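## Task

Scene 2: using the bay numbers of the DECK TABLE, carry plates 22 to 41, 33 to 32, 21 to 34 and 31 to 44. It is done when bays 12, 13, 42 and 44 each contain some 96-well plate and bays 23, 32, 34 and 41 each contain some 384-well plate. Every plate or block must sit flat between its bay's corner pieces with its cut corner at the back left. It must stay there after release and retreat, and nothing may leave the table. The deck was set up by hand and may not match the DECK TABLE, so check the cameras for what is really in each bay.

## Robot and tools

Robot: one arm with a single two-finger gripper. The fingers point along the gripper's +z axis and close along its y axis. The reported end_effector_position is the point between the pads when shut. When closed, the tips stick out about 33 mm past that point; when fully open, about 9 mm. Closing pushes the tips roughly 24 mm further out, so leave that gap above any surface.

Deck: bay NM is row N, column M. Row 1 is nearest the arm's front and row 4 is farthest back. Column 1 is on the left and column 4 on the right, and column 4 has raised floors. Plates start with their cut corner toward the back left. The DECK TABLE lists 96-well plates in 11, 31, 42, 43 and 384-well plates in 13, 21, 32, 33, with all other bays empty. Plates have open wells (8 x 12 or 16 x 24). Only the cameras tell you where ware actually is.

Frames: the state line gives the gripper position in metres and its orientation quaternion (wxyz) in the scene frame. That frame has its origin on the table top under the arm base, +z up, and +y to the left when facing +x. The base may be tilted, and the reported position drifts more at long reach.

The row (9 numbers, each in [-1, 1]), in this order: dx, dy, dz, rx, ry, rz, position, force_limit, speed.
- dx..rz are an offset, not a pose. They are measured in the gripper's own axes and counted from the gripper pose in the most recent result that shows it. Before any such result exists in a scene, or for the second and later calls within one reply, they count from where the robot is when the action starts.
- 1.0 equals 0.6 m of translation or 180 degrees. rx, ry, rz form one rotation vector.
- Every row counts from that same base pose, not from the row before. All zeros sends the arm back to the base pose; it is not a hold.
- position: +1 is fully open (140 mm), about -0.8 is where the pads touch, and -1 closes until something blocks the fingers.
- force_limit: about 14 N at -1, 60 N at 0 and 107 N at +1, for parts up to 40 mm wide.
- speed: how fast the finger gap changes, about 30 mm/s at -1, 140 at 0 and 250 at +1.

execute_actions: the argument actions is a list holding at most one item.
- [] only reports the state.
- {"rows": [...], "steps": n} runs up to 15 control steps of 1/30 s each (default 15). One row is used per step, and the last row is repeated if there are fewer rows than steps.
- {"steps": n} without rows is a wait of up to 300 steps, counted from the previous result.
- pictures (boolean) turns camera images on or off.
Each step, the commanded pose is clipped to within 70 mm and 16 degrees of the measured pose, so a far target takes several actions. Read the resulting pose and send the rest. Only "Hand target" shows where the controller is still heading.

move: target is one 9-number row with the same offset rules. The arm follows a straight path there, taking 0.5 to 10 s, and a path longer than that stops short. speed is the top speed in m/s, from 0.002 to 0.5 (default 0.25), and turning is capped at twice that number in rad/s. The finger values are sent at the start. The path ignores obstacles, and the hand may lag, stray or overshoot the speed, especially with the arm almost straight. The result's "move:" line gives:
- how it ended: done, off_target, moving, held or fault;
- which limits acted: paced means the pose sent was clipped, held means a check blocked some steps, and the arm may then move fast;
- the remaining distance to the target.

wait: seconds from 0 to 10; lets the scene run with no new command. zoom_image: camera (cam_high 672x504, cam_low 672x504, cam_wrist 616x616) and region [x0, y0, x1, y1] in pixels from the top-left corner, at most 504 by 504. finished_scene: scene (1 or 2) ends that scene for good and grades it.

The simulation keeps running while you compose a reply. Fingers that are still moving continue to move.

Gripping: send position -1 and confirm object_status = 2. The codes are: 0 moving; 1 blocked while opening; 2 blocked while closing; 3 reached the requested position or pads met (a thin part may still be held). To squeeze harder while at status 2, raise force_limit and switch position between -1 and -0.98. position_measured is in counts, from 3 when open to 230 when the pads touch. "pose unreachable" and HELD mark steps that the clearance check altered or blocked; the mount under the base counts as part of the arm. Joint limits and camera calibrations are given in radians and OpenCV form. Flange force is noisy and includes the weight of the held part.

Avoid:
- Hard contact. The arm is stiff, so aiming even slightly past a firm surface can trip a fault. A joint torque at its limit (148 N m for the big joints, 37.2 for the wrist joints) or an outside force of 150 N stops the arm for 10 s and drops the rest of the call.
- Fast touches, drops, slips and slams.
- Anything falling off the table.
- Holding loads for long. This heats the motors; a MOTOR HOT line warns you before brakes engage.
Parts may get brief tugs or pushes. At the end, release every plate, make sure it sits flat and correctly turned, and withdraw the gripper.

Each tool is called after ">>>" as a command line: name --argument value for each argument, lists and objects as JSON in quotes; but a table of rows of numbers goes row by row, as --pt "numbers of a row", without its own name.

## Session

>>> execute_actions --actions '[]'

Scene clock: 0.00 s of 15600.00 s.
end_effector_position=(+0.5677, +0.0122, +0.3212) position_measured=3 object_status=3 end_effector_quat_wxyz=(+0.345, +0.907, -0.079, -0.228)
Joint positions: [ 0.266  0.132  0.217 -0.001 -1.658  1.305]
Joint velocities: [ 0.     0.     0.001 -0.001 -0.002  0.   ]
Flange force (N, the push that the arm receives, along the gripper's own x y z axes): no reading
Hand target: +0.568, +0.012, +0.321; +0.345, +0.907, -0.079, -0.228

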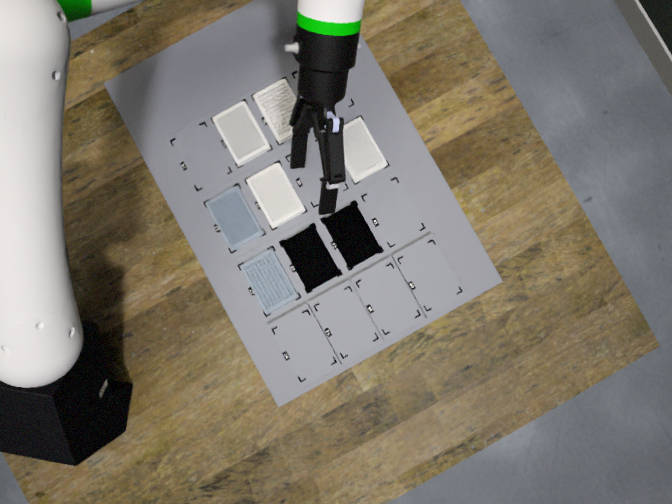

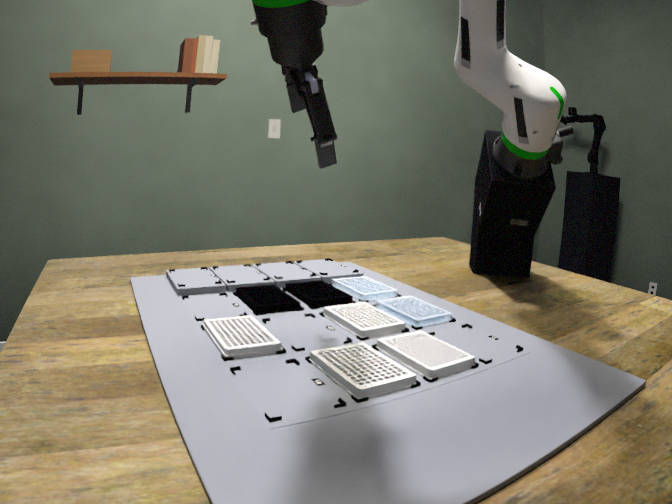

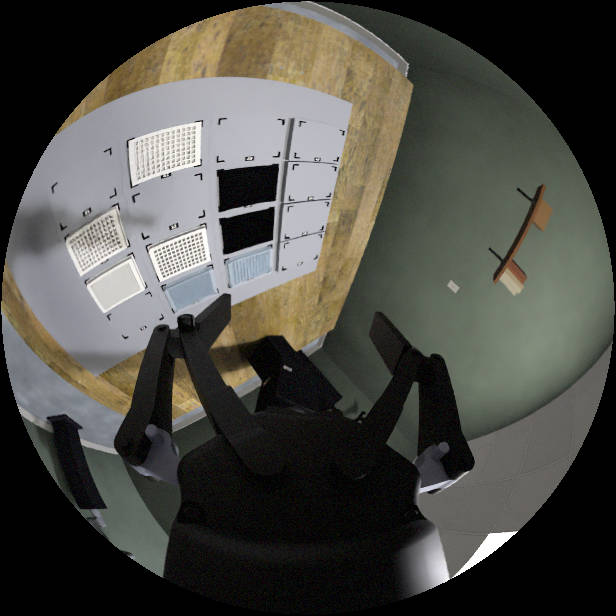

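>>> zoom_image --camera "cam_wrist" --region '[140, 215, 290, 320]'

>>> zoom_image --camera "cam_wrist" --region '[55, 195, 175, 320]'

>>> zoom_image --camera "cam_wrist" --region '[205, 155, 295, 260]'

>>> zoom_image --camera "cam_high" --region '[195, 155, 325, 325]'

>>> zoom_image --camera "cam_high" --region '[270, 190, 400, 300]'

>>> zoom_image --camera "cam_low" --region '[300, 270, 480, 345]'

Region (140, 215, 290, 320) of cam_wrist's 616x616 image, scaled by 3.360, with more detail than that image has; it fills the top 353 rows of this view, and the rest is white.

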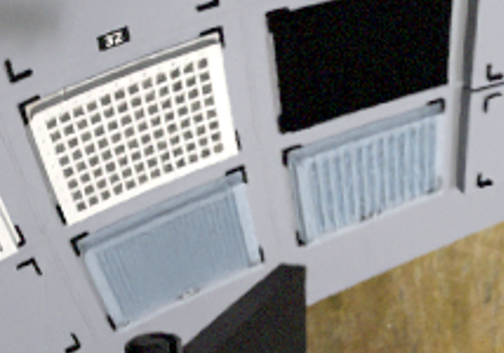

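Region (55, 195, 175, 320) of cam_wrist's 616x616 image, scaled by 4.032, with more detail than that image has; it fills the left 484 columns of this view, and the rest is white.

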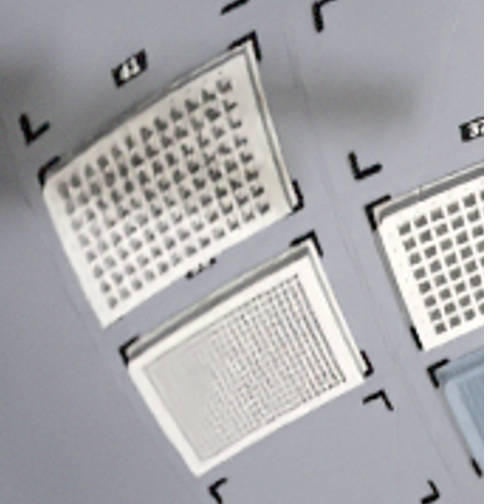

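Region (205, 155, 295, 260) of cam_wrist's 616x616 image, scaled by 4.800, with more detail than that image has; it fills the left 432 columns of this view, and the rest is white.

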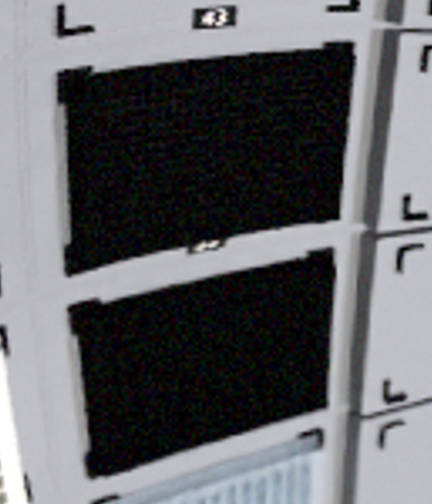

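Region (195, 155, 325, 325) of cam_high's 672x504 image, scaled by 2.965, with more detail than that image has; it fills the left 385 columns of this view, and the rest is white.

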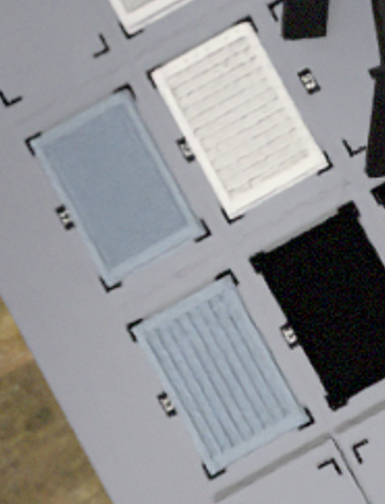

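Region (270, 190, 400, 300) of cam_high's 672x504 image, scaled by 3.877, with more detail than that image has; it fills the top 426 rows of this view, and the rest is white.

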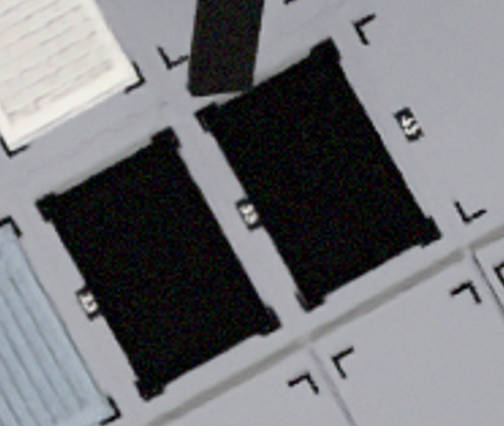

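Region (300, 270, 480, 345) of cam_low's 672x504 image, scaled by 2.800, with more detail than that image has; it fills the top 210 rows of this view, and the rest is white.

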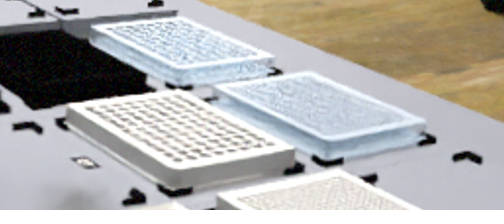

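>>> zoom_image --camera "cam_low" --region '[300, 335, 430, 410]'

>>> zoom_image --camera "cam_low" --region '[370, 325, 490, 390]'

>>> zoom_image --camera "cam_low" --region '[370, 290, 460, 335]'

>>> zoom_image --camera "cam_low" --region '[315, 295, 415, 345]'

>>> zoom_image --camera "cam_low" --region '[150, 245, 350, 320]'

>>> zoom_image --camera "cam_low" --region '[225, 275, 315, 320]'

Region (300, 335, 430, 410) of cam_low's 672x504 image, scaled by 3.877, with more detail than that image has; it fills the top 291 rows of this view, and the rest is white.

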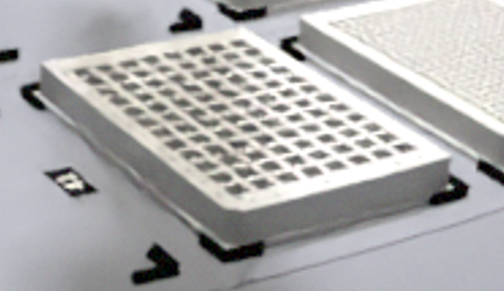

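Region (370, 325, 490, 390) of cam_low's 672x504 image, scaled by 4.200, with more detail than that image has; it fills the top 273 rows of this view, and the rest is white.

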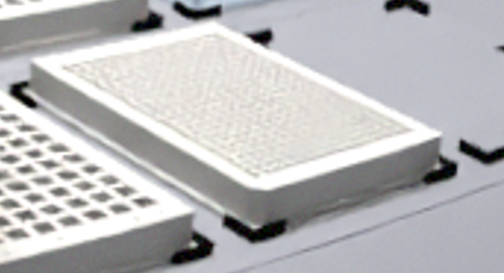

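Region (370, 290, 460, 335) of cam_low's 672x504 image, scaled by 5.600, with more detail than that image has.

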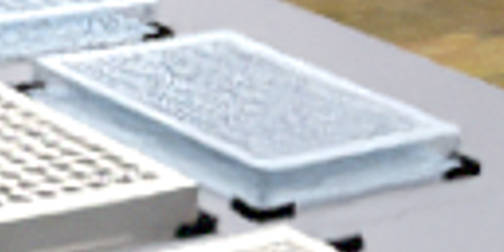

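Region (315, 295, 415, 345) of cam_low's 672x504 image, scaled by 5.040, with more detail than that image has.

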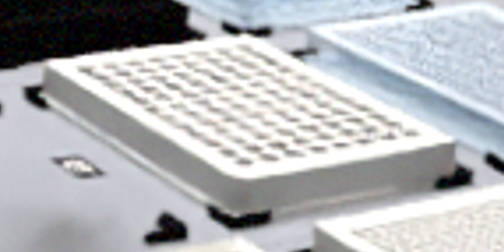

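Region (150, 245, 350, 320) of cam_low's 672x504 image, scaled by 2.520, with more detail than that image has; it fills the top 189 rows of this view, and the rest is white.

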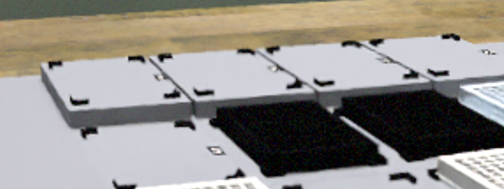

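Region (225, 275, 315, 320) of cam_low's 672x504 image, scaled by 5.600, with more detail than that image has.

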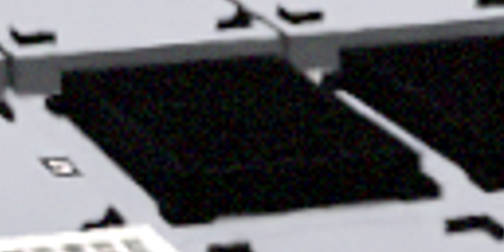

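>>> move --target '[-0.14143, -0.38549, 0.36173, 0.28795, -0.05858, 0.41588, 0.4, 0.1, -0.4]' --speed 0.45

>>> zoom_image --camera "cam_wrist" --region '[235, 230, 305, 280]'

>>> zoom_image --camera "cam_wrist" --region '[310, 235, 380, 285]'

>>> zoom_image --camera "cam_wrist" --region '[230, 220, 380, 380]'

Scene clock: 43.50 s of 15600.00 s.
end_effector_position=(+0.3874, +0.0829, +0.0560) position_measured=78 object_status=3 end_effector_quat_wxyz=(-0.001, +0.707, -0.707, -0.001)
Joint positions: [ 0.223 -0.114 -0.612 -1.03  -0.725  0.637]
Joint velocities: [-0.003  0.002 -0.001 -0.004 -0.     0.006]
Flange force (N, the push that the arm receives, along the gripper's own x y z axes): [3.7 -2.6 1.1]
Hand target: +0.387, +0.083, +0.056; -0.001, +0.707, -0.708, -0.001
Off the commanded pose: 0.000 m, 0 deg.
After step 90, 38.20 s passed at rest.
move: done
camera_calibration (this result's frames):
cam_wrist: T_world_to_cam=[[-0.990043, -0.137684, 0.0292796, 0.383994], [-0.118545, 0.927702, 0.354, -0.0428368], [-0.0759029, 0.347004, -0.934787, 0.233643], [0, 0, 0, 1]] pos_world=[0.392827, 0.0115348, 0.222327]

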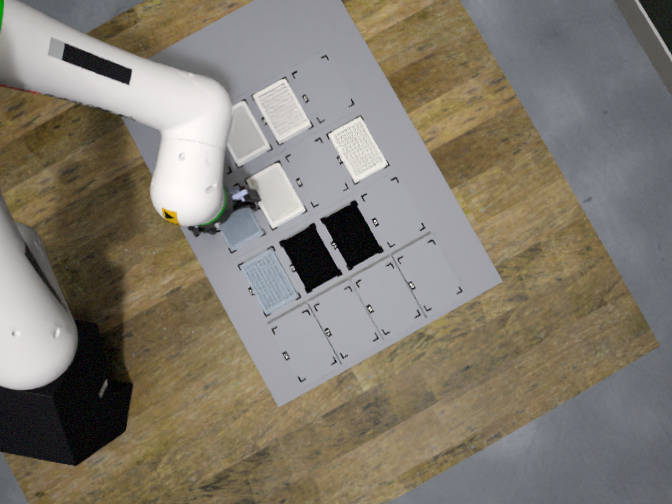

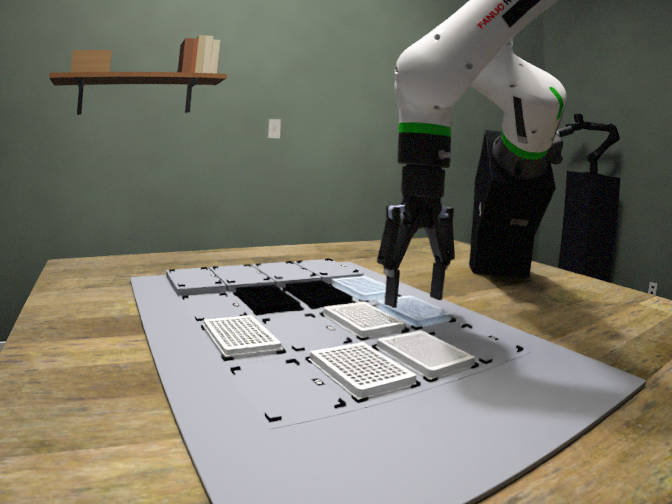

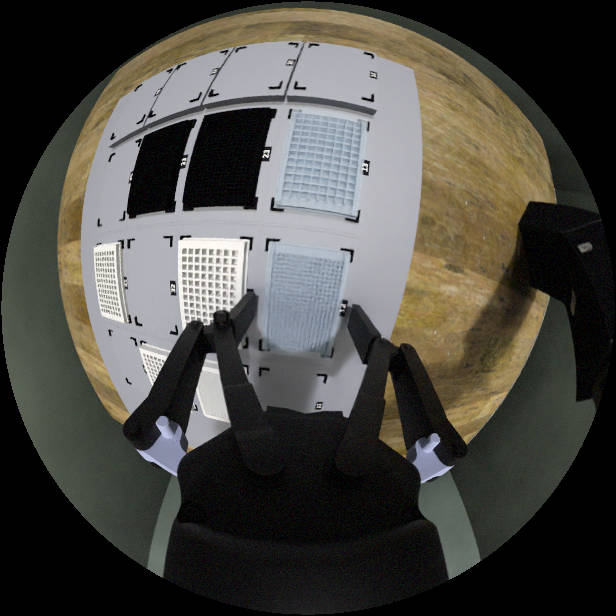

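Region (235, 230, 305, 280) of cam_wrist's 616x616 image, scaled by 7.200, with more detail than that image has; it fills the top 360 rows of this view, and the rest is white.

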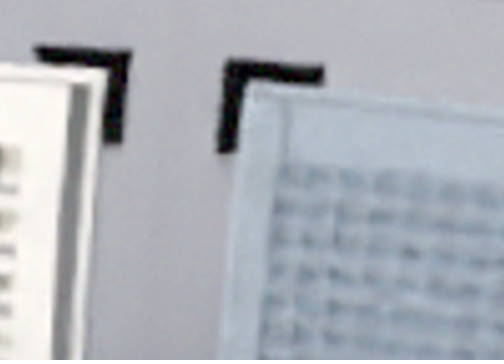

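Region (310, 235, 380, 285) of cam_wrist's 616x616 image, scaled by 7.200, with more detail than that image has; it fills the top 360 rows of this view, and the rest is white.

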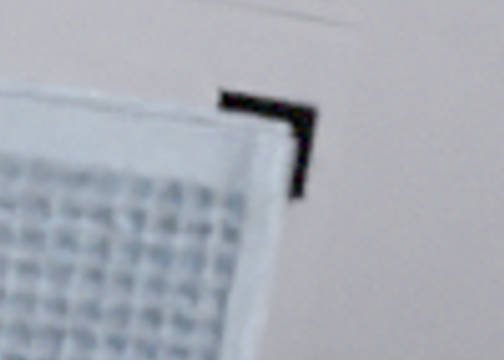

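Region (230, 220, 380, 380) of cam_wrist's 616x616 image, scaled by 3.150, with more detail than that image has; it fills the left 472 columns of this view, and the rest is white.

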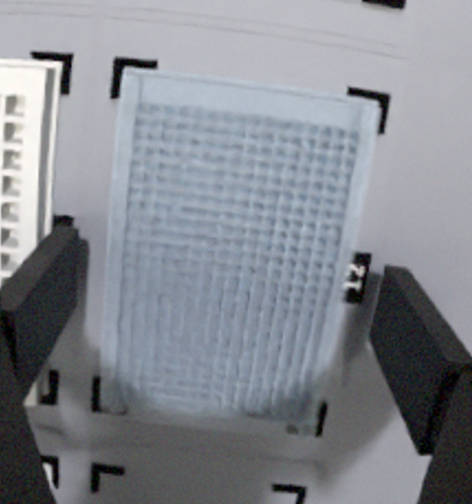

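>>> zoom_image --camera "cam_wrist" --region '[225, 280, 295, 330]'

>>> zoom_image --camera "cam_wrist" --region '[310, 290, 380, 340]'

>>> zoom_image --camera "cam_wrist" --region '[235, 325, 305, 375]'

>>> zoom_image --camera "cam_wrist" --region '[295, 330, 365, 380]'

Region (225, 280, 295, 330) of cam_wrist's 616x616 image, scaled by 7.200, with more detail than that image has; it fills the top 360 rows of this view, and the rest is white.

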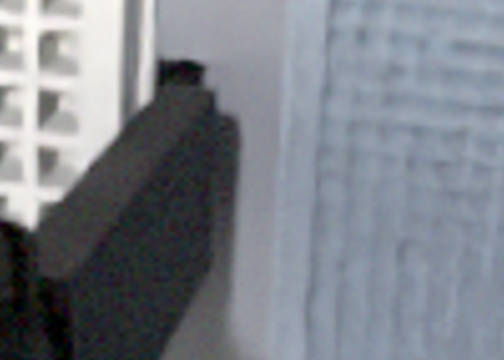

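Region (310, 290, 380, 340) of cam_wrist's 616x616 image, scaled by 7.200, with more detail than that image has; it fills the top 360 rows of this view, and the rest is white.

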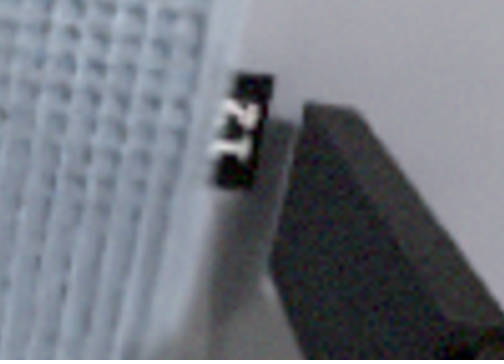

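Region (235, 325, 305, 375) of cam_wrist's 616x616 image, scaled by 7.200, with more detail than that image has; it fills the top 360 rows of this view, and the rest is white.

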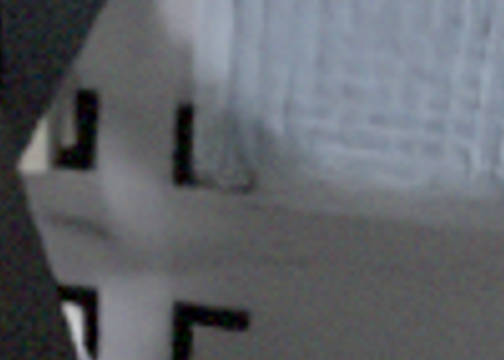

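Region (295, 330, 365, 380) of cam_wrist's 616x616 image, scaled by 7.200, with more detail than that image has; it fills the top 360 rows of this view, and the rest is white.

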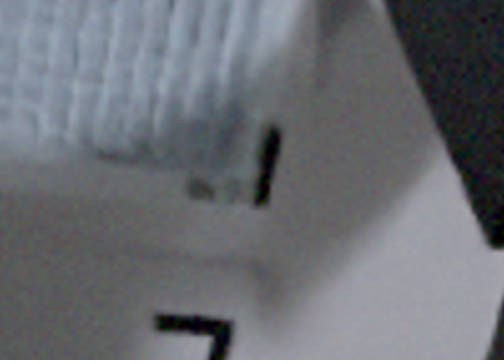

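>>> move --target '[0, -0.0003, 0.0197, 0.00044, 0.00073, -0.00017, 0.4, 0.1, -0.4]' --speed 0.05

>>> execute_actions --actions '[{"rows": [[0,0,0,0,0,0,-1,0.1,-0.5],[0,0,0,0,0,0,-1,0.1,-0.5],[0,0,0,0,0,0,-1,0.1,-0.5],[0,0,0,0,0,0,-1,0.1,-0.5],[0,0,0,0,0,0,-1,0.1,-0.5],[0,0,0,0,0,0,-1,0.1,-0.5],[0,0,-0.0002,0,0,0,-1,0.1,-0.5],[0,0,-0.0004,0,0,0,-1,0.1,-0.5],[0,0,-0.0006,0,0,0,-1,0.1,-0.5],[0,0,-0.0008,0,0,0,-1,0.1,-0.5],[0,0,-0.001,0,0,0,-1,0.1,-0.5]], "steps": 15}]' --pictures true

>>> zoom_image --camera "cam_wrist" --region '[235, 230, 305, 280]'

>>> zoom_image --camera "cam_wrist" --region '[310, 235, 380, 285]'

>>> move --target '[0, 0, -0.035, 0, 0, 0, -1, 0.1, -0.5]' --speed 0.07

>>> zoom_image --camera "cam_wrist" --region '[235, 230, 305, 280]'

>>> zoom_image --camera "cam_wrist" --region '[310, 235, 380, 285]'

>>> move --target '[0.0002, -0.3576, 0, 0, 0, 0, -1, 0.1, -0.5]' --speed 0.25

>>> zoom_image --camera "cam_wrist" --region '[235, 230, 305, 280]'

>>> zoom_image --camera "cam_wrist" --region '[310, 235, 380, 285]'

Scene clock: 119.50 s of 15600.00 s.
end_effector_position=(+0.3876, +0.0830, +0.0443) position_measured=78 object_status=3 end_effector_quat_wxyz=(-0.000, +0.707, -0.707, +0.000)
Joint positions: [ 0.241 -0.084 -0.605 -1.051 -0.697  0.655]
Joint velocities: [ 0.001  0.001  0.001 -0.002  0.002  0.001]
Flange force (N, the push that the arm receives, along the gripper's own x y z axes): [2.4 0.1 -1.1]
Hand target: +0.388, +0.083, +0.044; -0.000, +0.707, -0.707, +0.000
Off the commanded pose: 0.000 m, 0 deg.
After step 90, 72.30 s passed at rest.
move: done
camera_calibration (this result's frames):
cam_wrist: T_world_to_cam=[[-0.990012, -0.138132, 0.0282222, 0.384602], [-0.119519, 0.928459, 0.35168, -0.0382449], [-0.0747814, 0.344795, -0.935695, 0.222454], [0, 0, 0, 1]] pos_world=[0.392825, 0.0119338, 0.210745]

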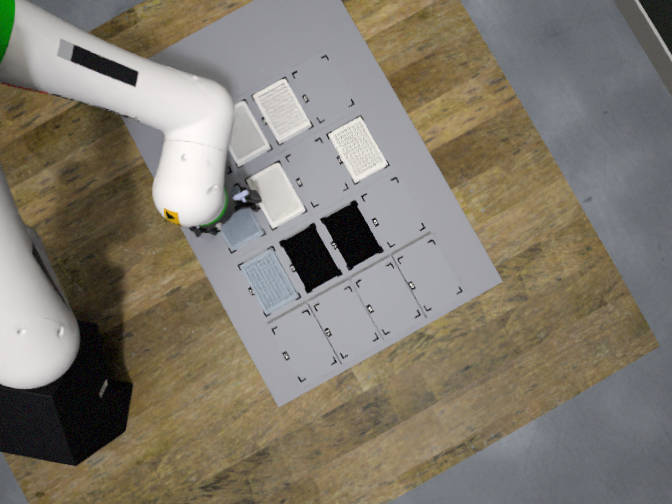

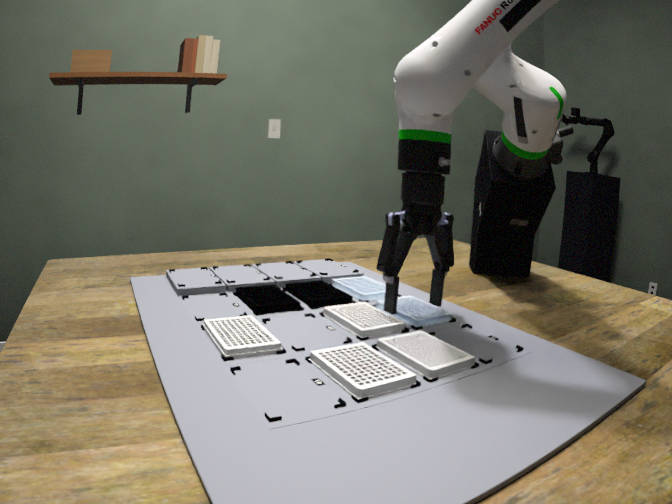

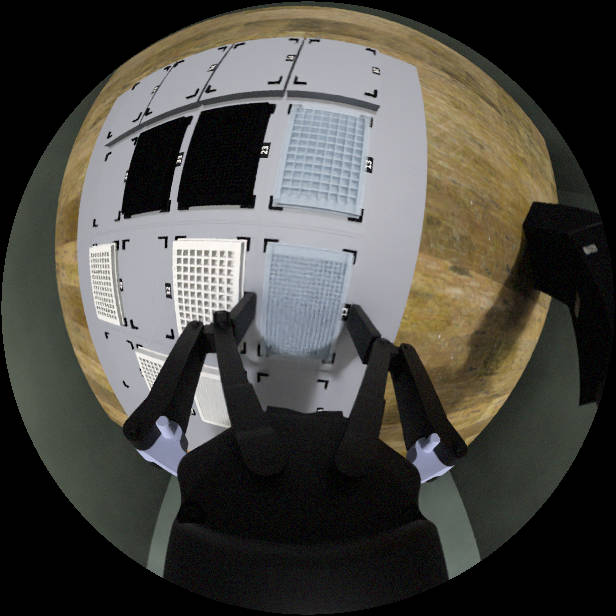

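Scene clock: 120.00 s of 15600.00 s.
end_effector_position=(+0.3879, +0.0831, +0.0448) position_measured=111 object_status=0 end_effector_quat_wxyz=(-0.000, +0.707, -0.707, +0.000)
Joint positions: [ 0.24  -0.086 -0.605 -1.05  -0.698  0.654]
Joint velocities: [-0.001 -0.002 -0.002  0.002 -0.001 -0.002]
Flange force (N, the push that the arm receives, along the gripper's own x y z axes): [4.2 -1.7 -5.9]
Hand target: +0.388, +0.083, +0.045; -0.000, +0.707, -0.707, +0.000
Off the commanded pose: 0.000 m, 0 deg.
Steps of this call (steps 1 to 15: all 15 steps of this action). Readings (end_effector_position | what the end effector reports):
1: (+0.3876, +0.0830, +0.0443) | position_measured=78 object_status=0
2: (+0.3876, +0.0830, +0.0443) | position_measured=81 object_status=0
4: (+0.3876, +0.0830, +0.0443) | position_measured=90 object_status=0
8: (+0.3876, +0.0830, +0.0443) | position_measured=108 object_status=0
15: the state above
camera_calibration (this result's frames):
cam_wrist: T_world_to_cam=[[-0.990027, -0.138095, 0.0278762, 0.38486], [-0.119592, 0.928394, 0.351826, -0.03849], [-0.0744655, 0.344984, -0.93565, 0.222764], [0, 0, 0, 1]] pos_world=[0.393007, 0.0120312, 0.211242]

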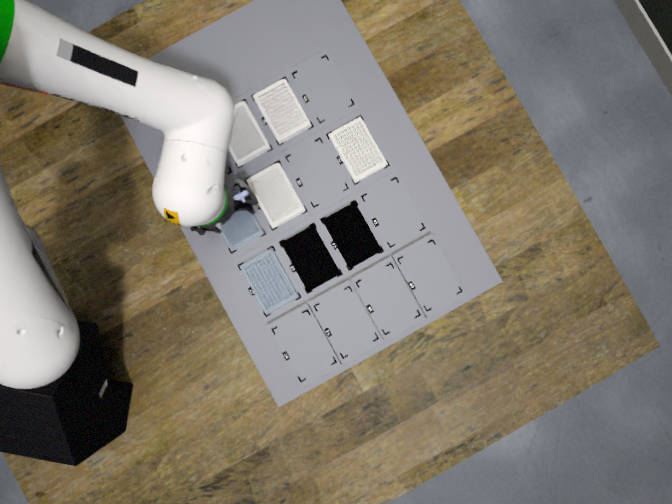

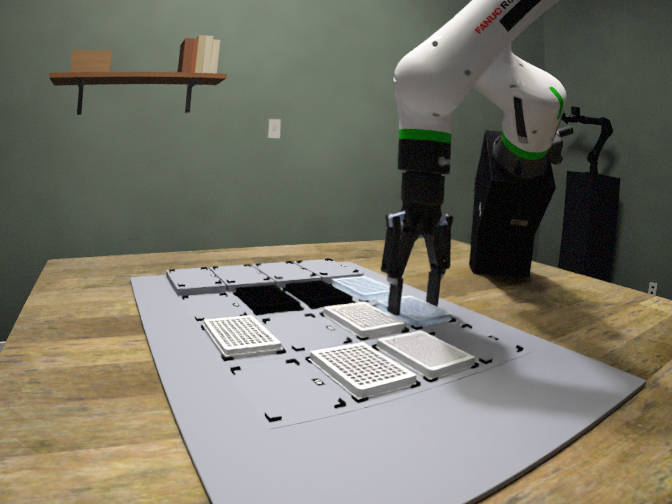

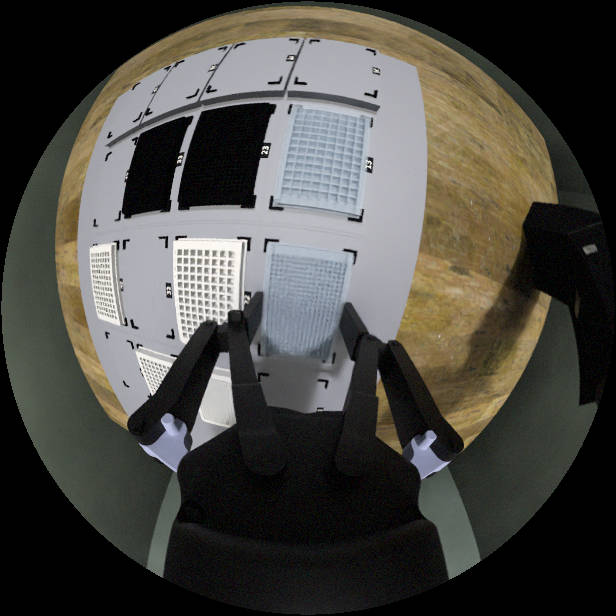

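Region (235, 230, 305, 280) of cam_wrist's 616x616 image, scaled by 7.200, with more detail than that image has; it fills the top 360 rows of this view, and the rest is white.

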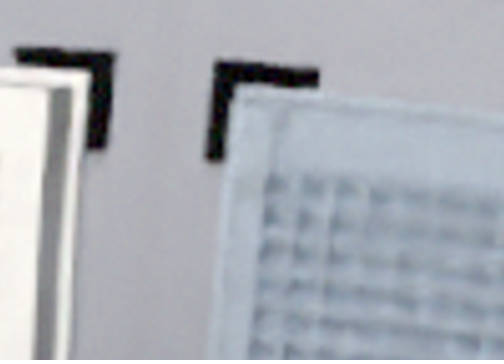

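Region (310, 235, 380, 285) of cam_wrist's 616x616 image, scaled by 7.200, with more detail than that image has; it fills the top 360 rows of this view, and the rest is white.

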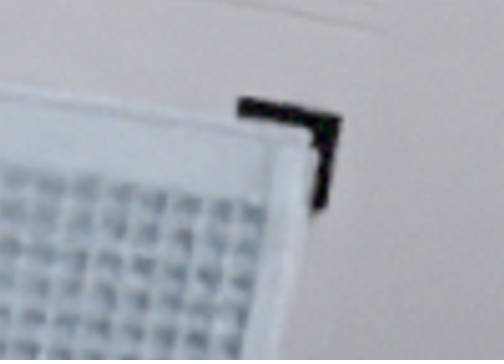

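Scene clock: 121.00 s of 15600.00 s.
end_effector_position=(+0.3876, +0.0830, +0.0658) position_measured=111 object_status=2 end_effector_quat_wxyz=(-0.000, +0.707, -0.707, +0.000)
Joint positions: [ 0.214 -0.142 -0.619 -1.009 -0.74   0.616]
Joint velocities: [-0.001 -0.001  0.001  0.    -0.001 -0.001]
Flange force (N, the push that the arm receives, along the gripper's own x y z axes): [5.3 -1.7 0.4]
Hand target: +0.388, +0.083, +0.066; -0.000, +0.707, -0.707, +0.000
Off the commanded pose: 0.000 m, 0 deg.
move: done
camera_calibration (this result's frames):
cam_wrist: T_world_to_cam=[[-0.990015, -0.138099, 0.0282629, 0.383929], [-0.119467, 0.928435, 0.35176, -0.0458628], [-0.0748181, 0.344872, -0.935663, 0.242559], [0, 0, 0, 1]] pos_world=[0.392764, 0.011949, 0.232236]

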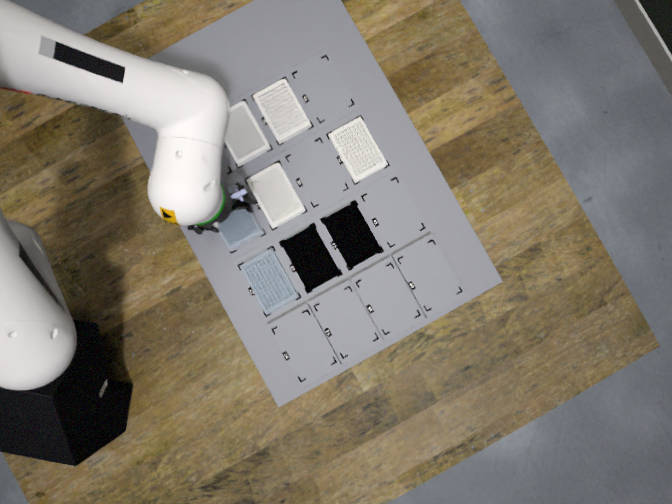

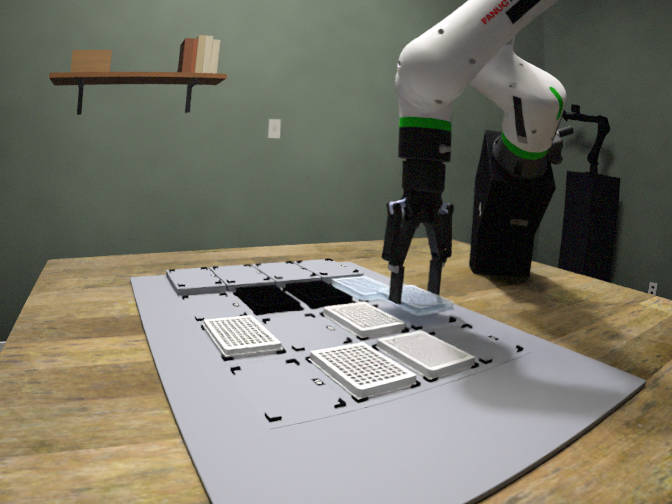

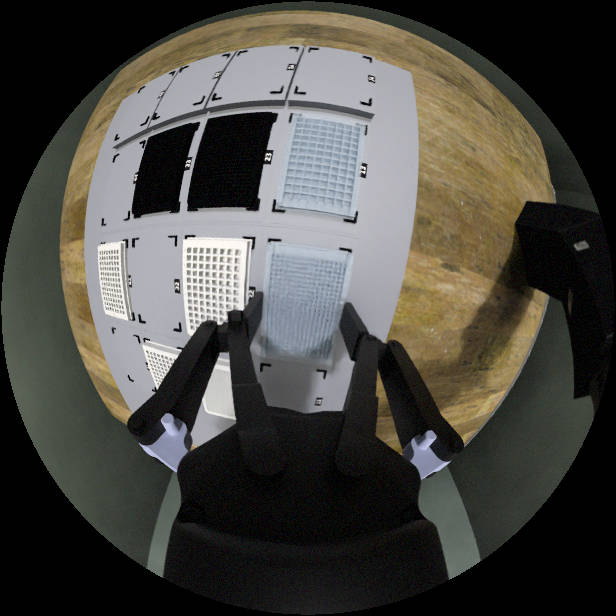

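Region (235, 230, 305, 280) of cam_wrist's 616x616 image, scaled by 7.200, with more detail than that image has; it fills the top 360 rows of this view, and the rest is white.

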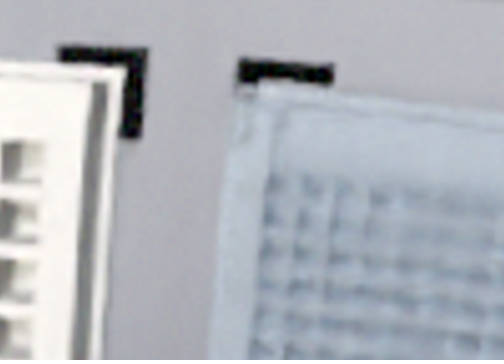

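Region (310, 235, 380, 285) of cam_wrist's 616x616 image, scaled by 7.200, with more detail than that image has; it fills the top 360 rows of this view, and the rest is white.

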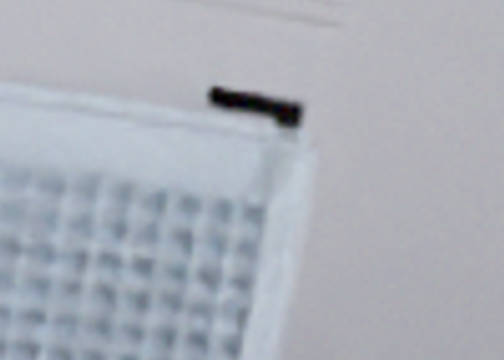

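Scene clock: 122.33 s of 15600.00 s.
end_effector_position=(+0.6022, +0.0837, +0.0661) position_measured=111 object_status=2 end_effector_quat_wxyz=(-0.000, +0.707, -0.707, +0.000)
Joint positions: [ 0.159  0.164 -0.067 -0.84  -0.93   0.394]
Joint velocities: [ 0.     0.001  0.002 -0.     0.    -0.   ]
Flange force (N, the push that the arm receives, along the gripper's own x y z axes): [3.3 -3.1 1.3]
Hand target: +0.602, +0.084, +0.066; -0.000, +0.707, -0.707, +0.000
Off the commanded pose: 0.001 m, 0 deg.
move: done
camera_calibration (this result's frames):
cam_wrist: T_world_to_cam=[[-0.989997, -0.138199, 0.0284104, 0.596469], [-0.119504, 0.928404, 0.351831, -0.0210016], [-0.0749988, 0.344916, -0.935632, 0.258833], [0, 0, 0, 1]] pos_world=[0.607405, 0.0126534, 0.232616]

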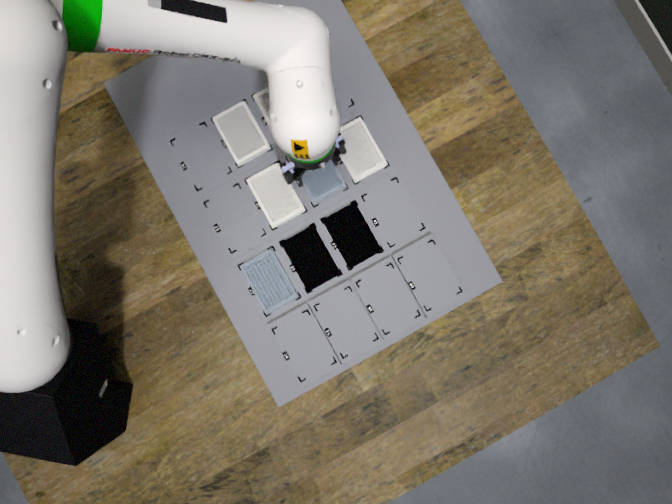

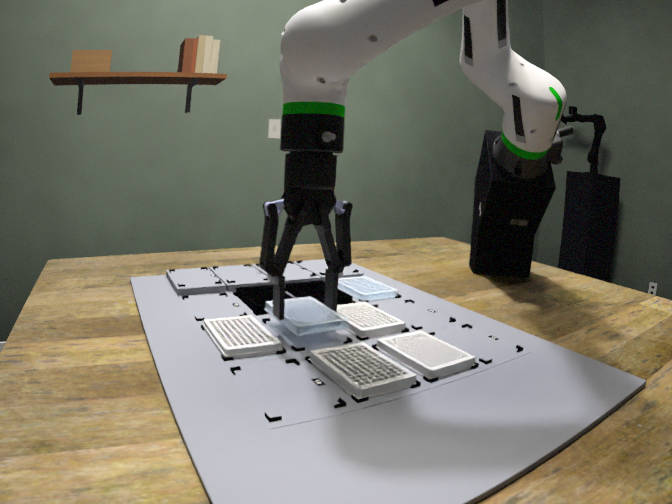

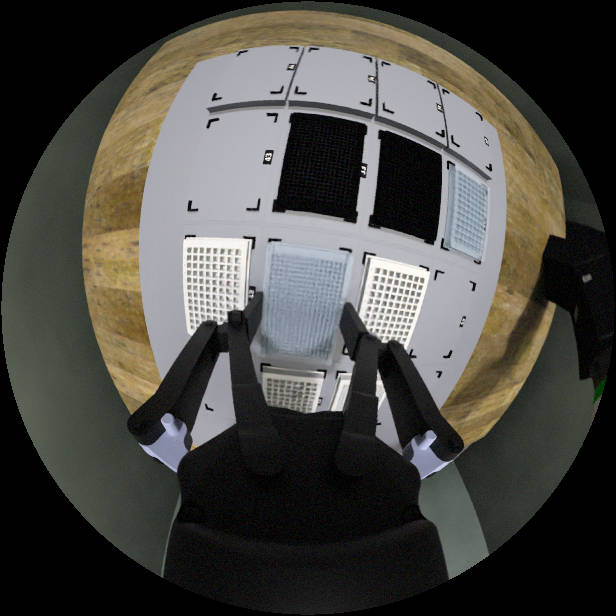

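Region (235, 230, 305, 280) of cam_wrist's 616x616 image, scaled by 7.200, with more detail than that image has; it fills the top 360 rows of this view, and the rest is white.

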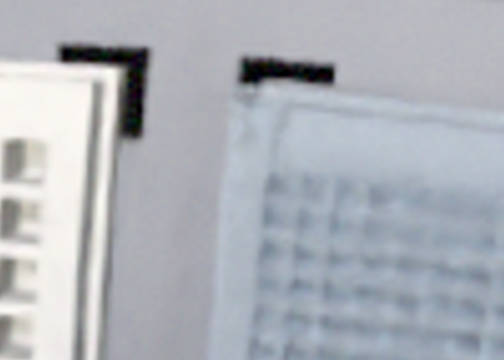

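Region (310, 235, 380, 285) of cam_wrist's 616x616 image, scaled by 7.200, with more detail than that image has; it fills the top 360 rows of this view, and the rest is white.

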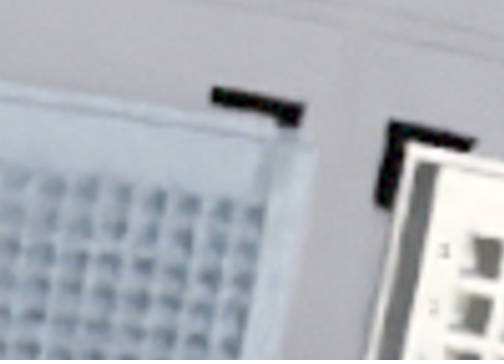

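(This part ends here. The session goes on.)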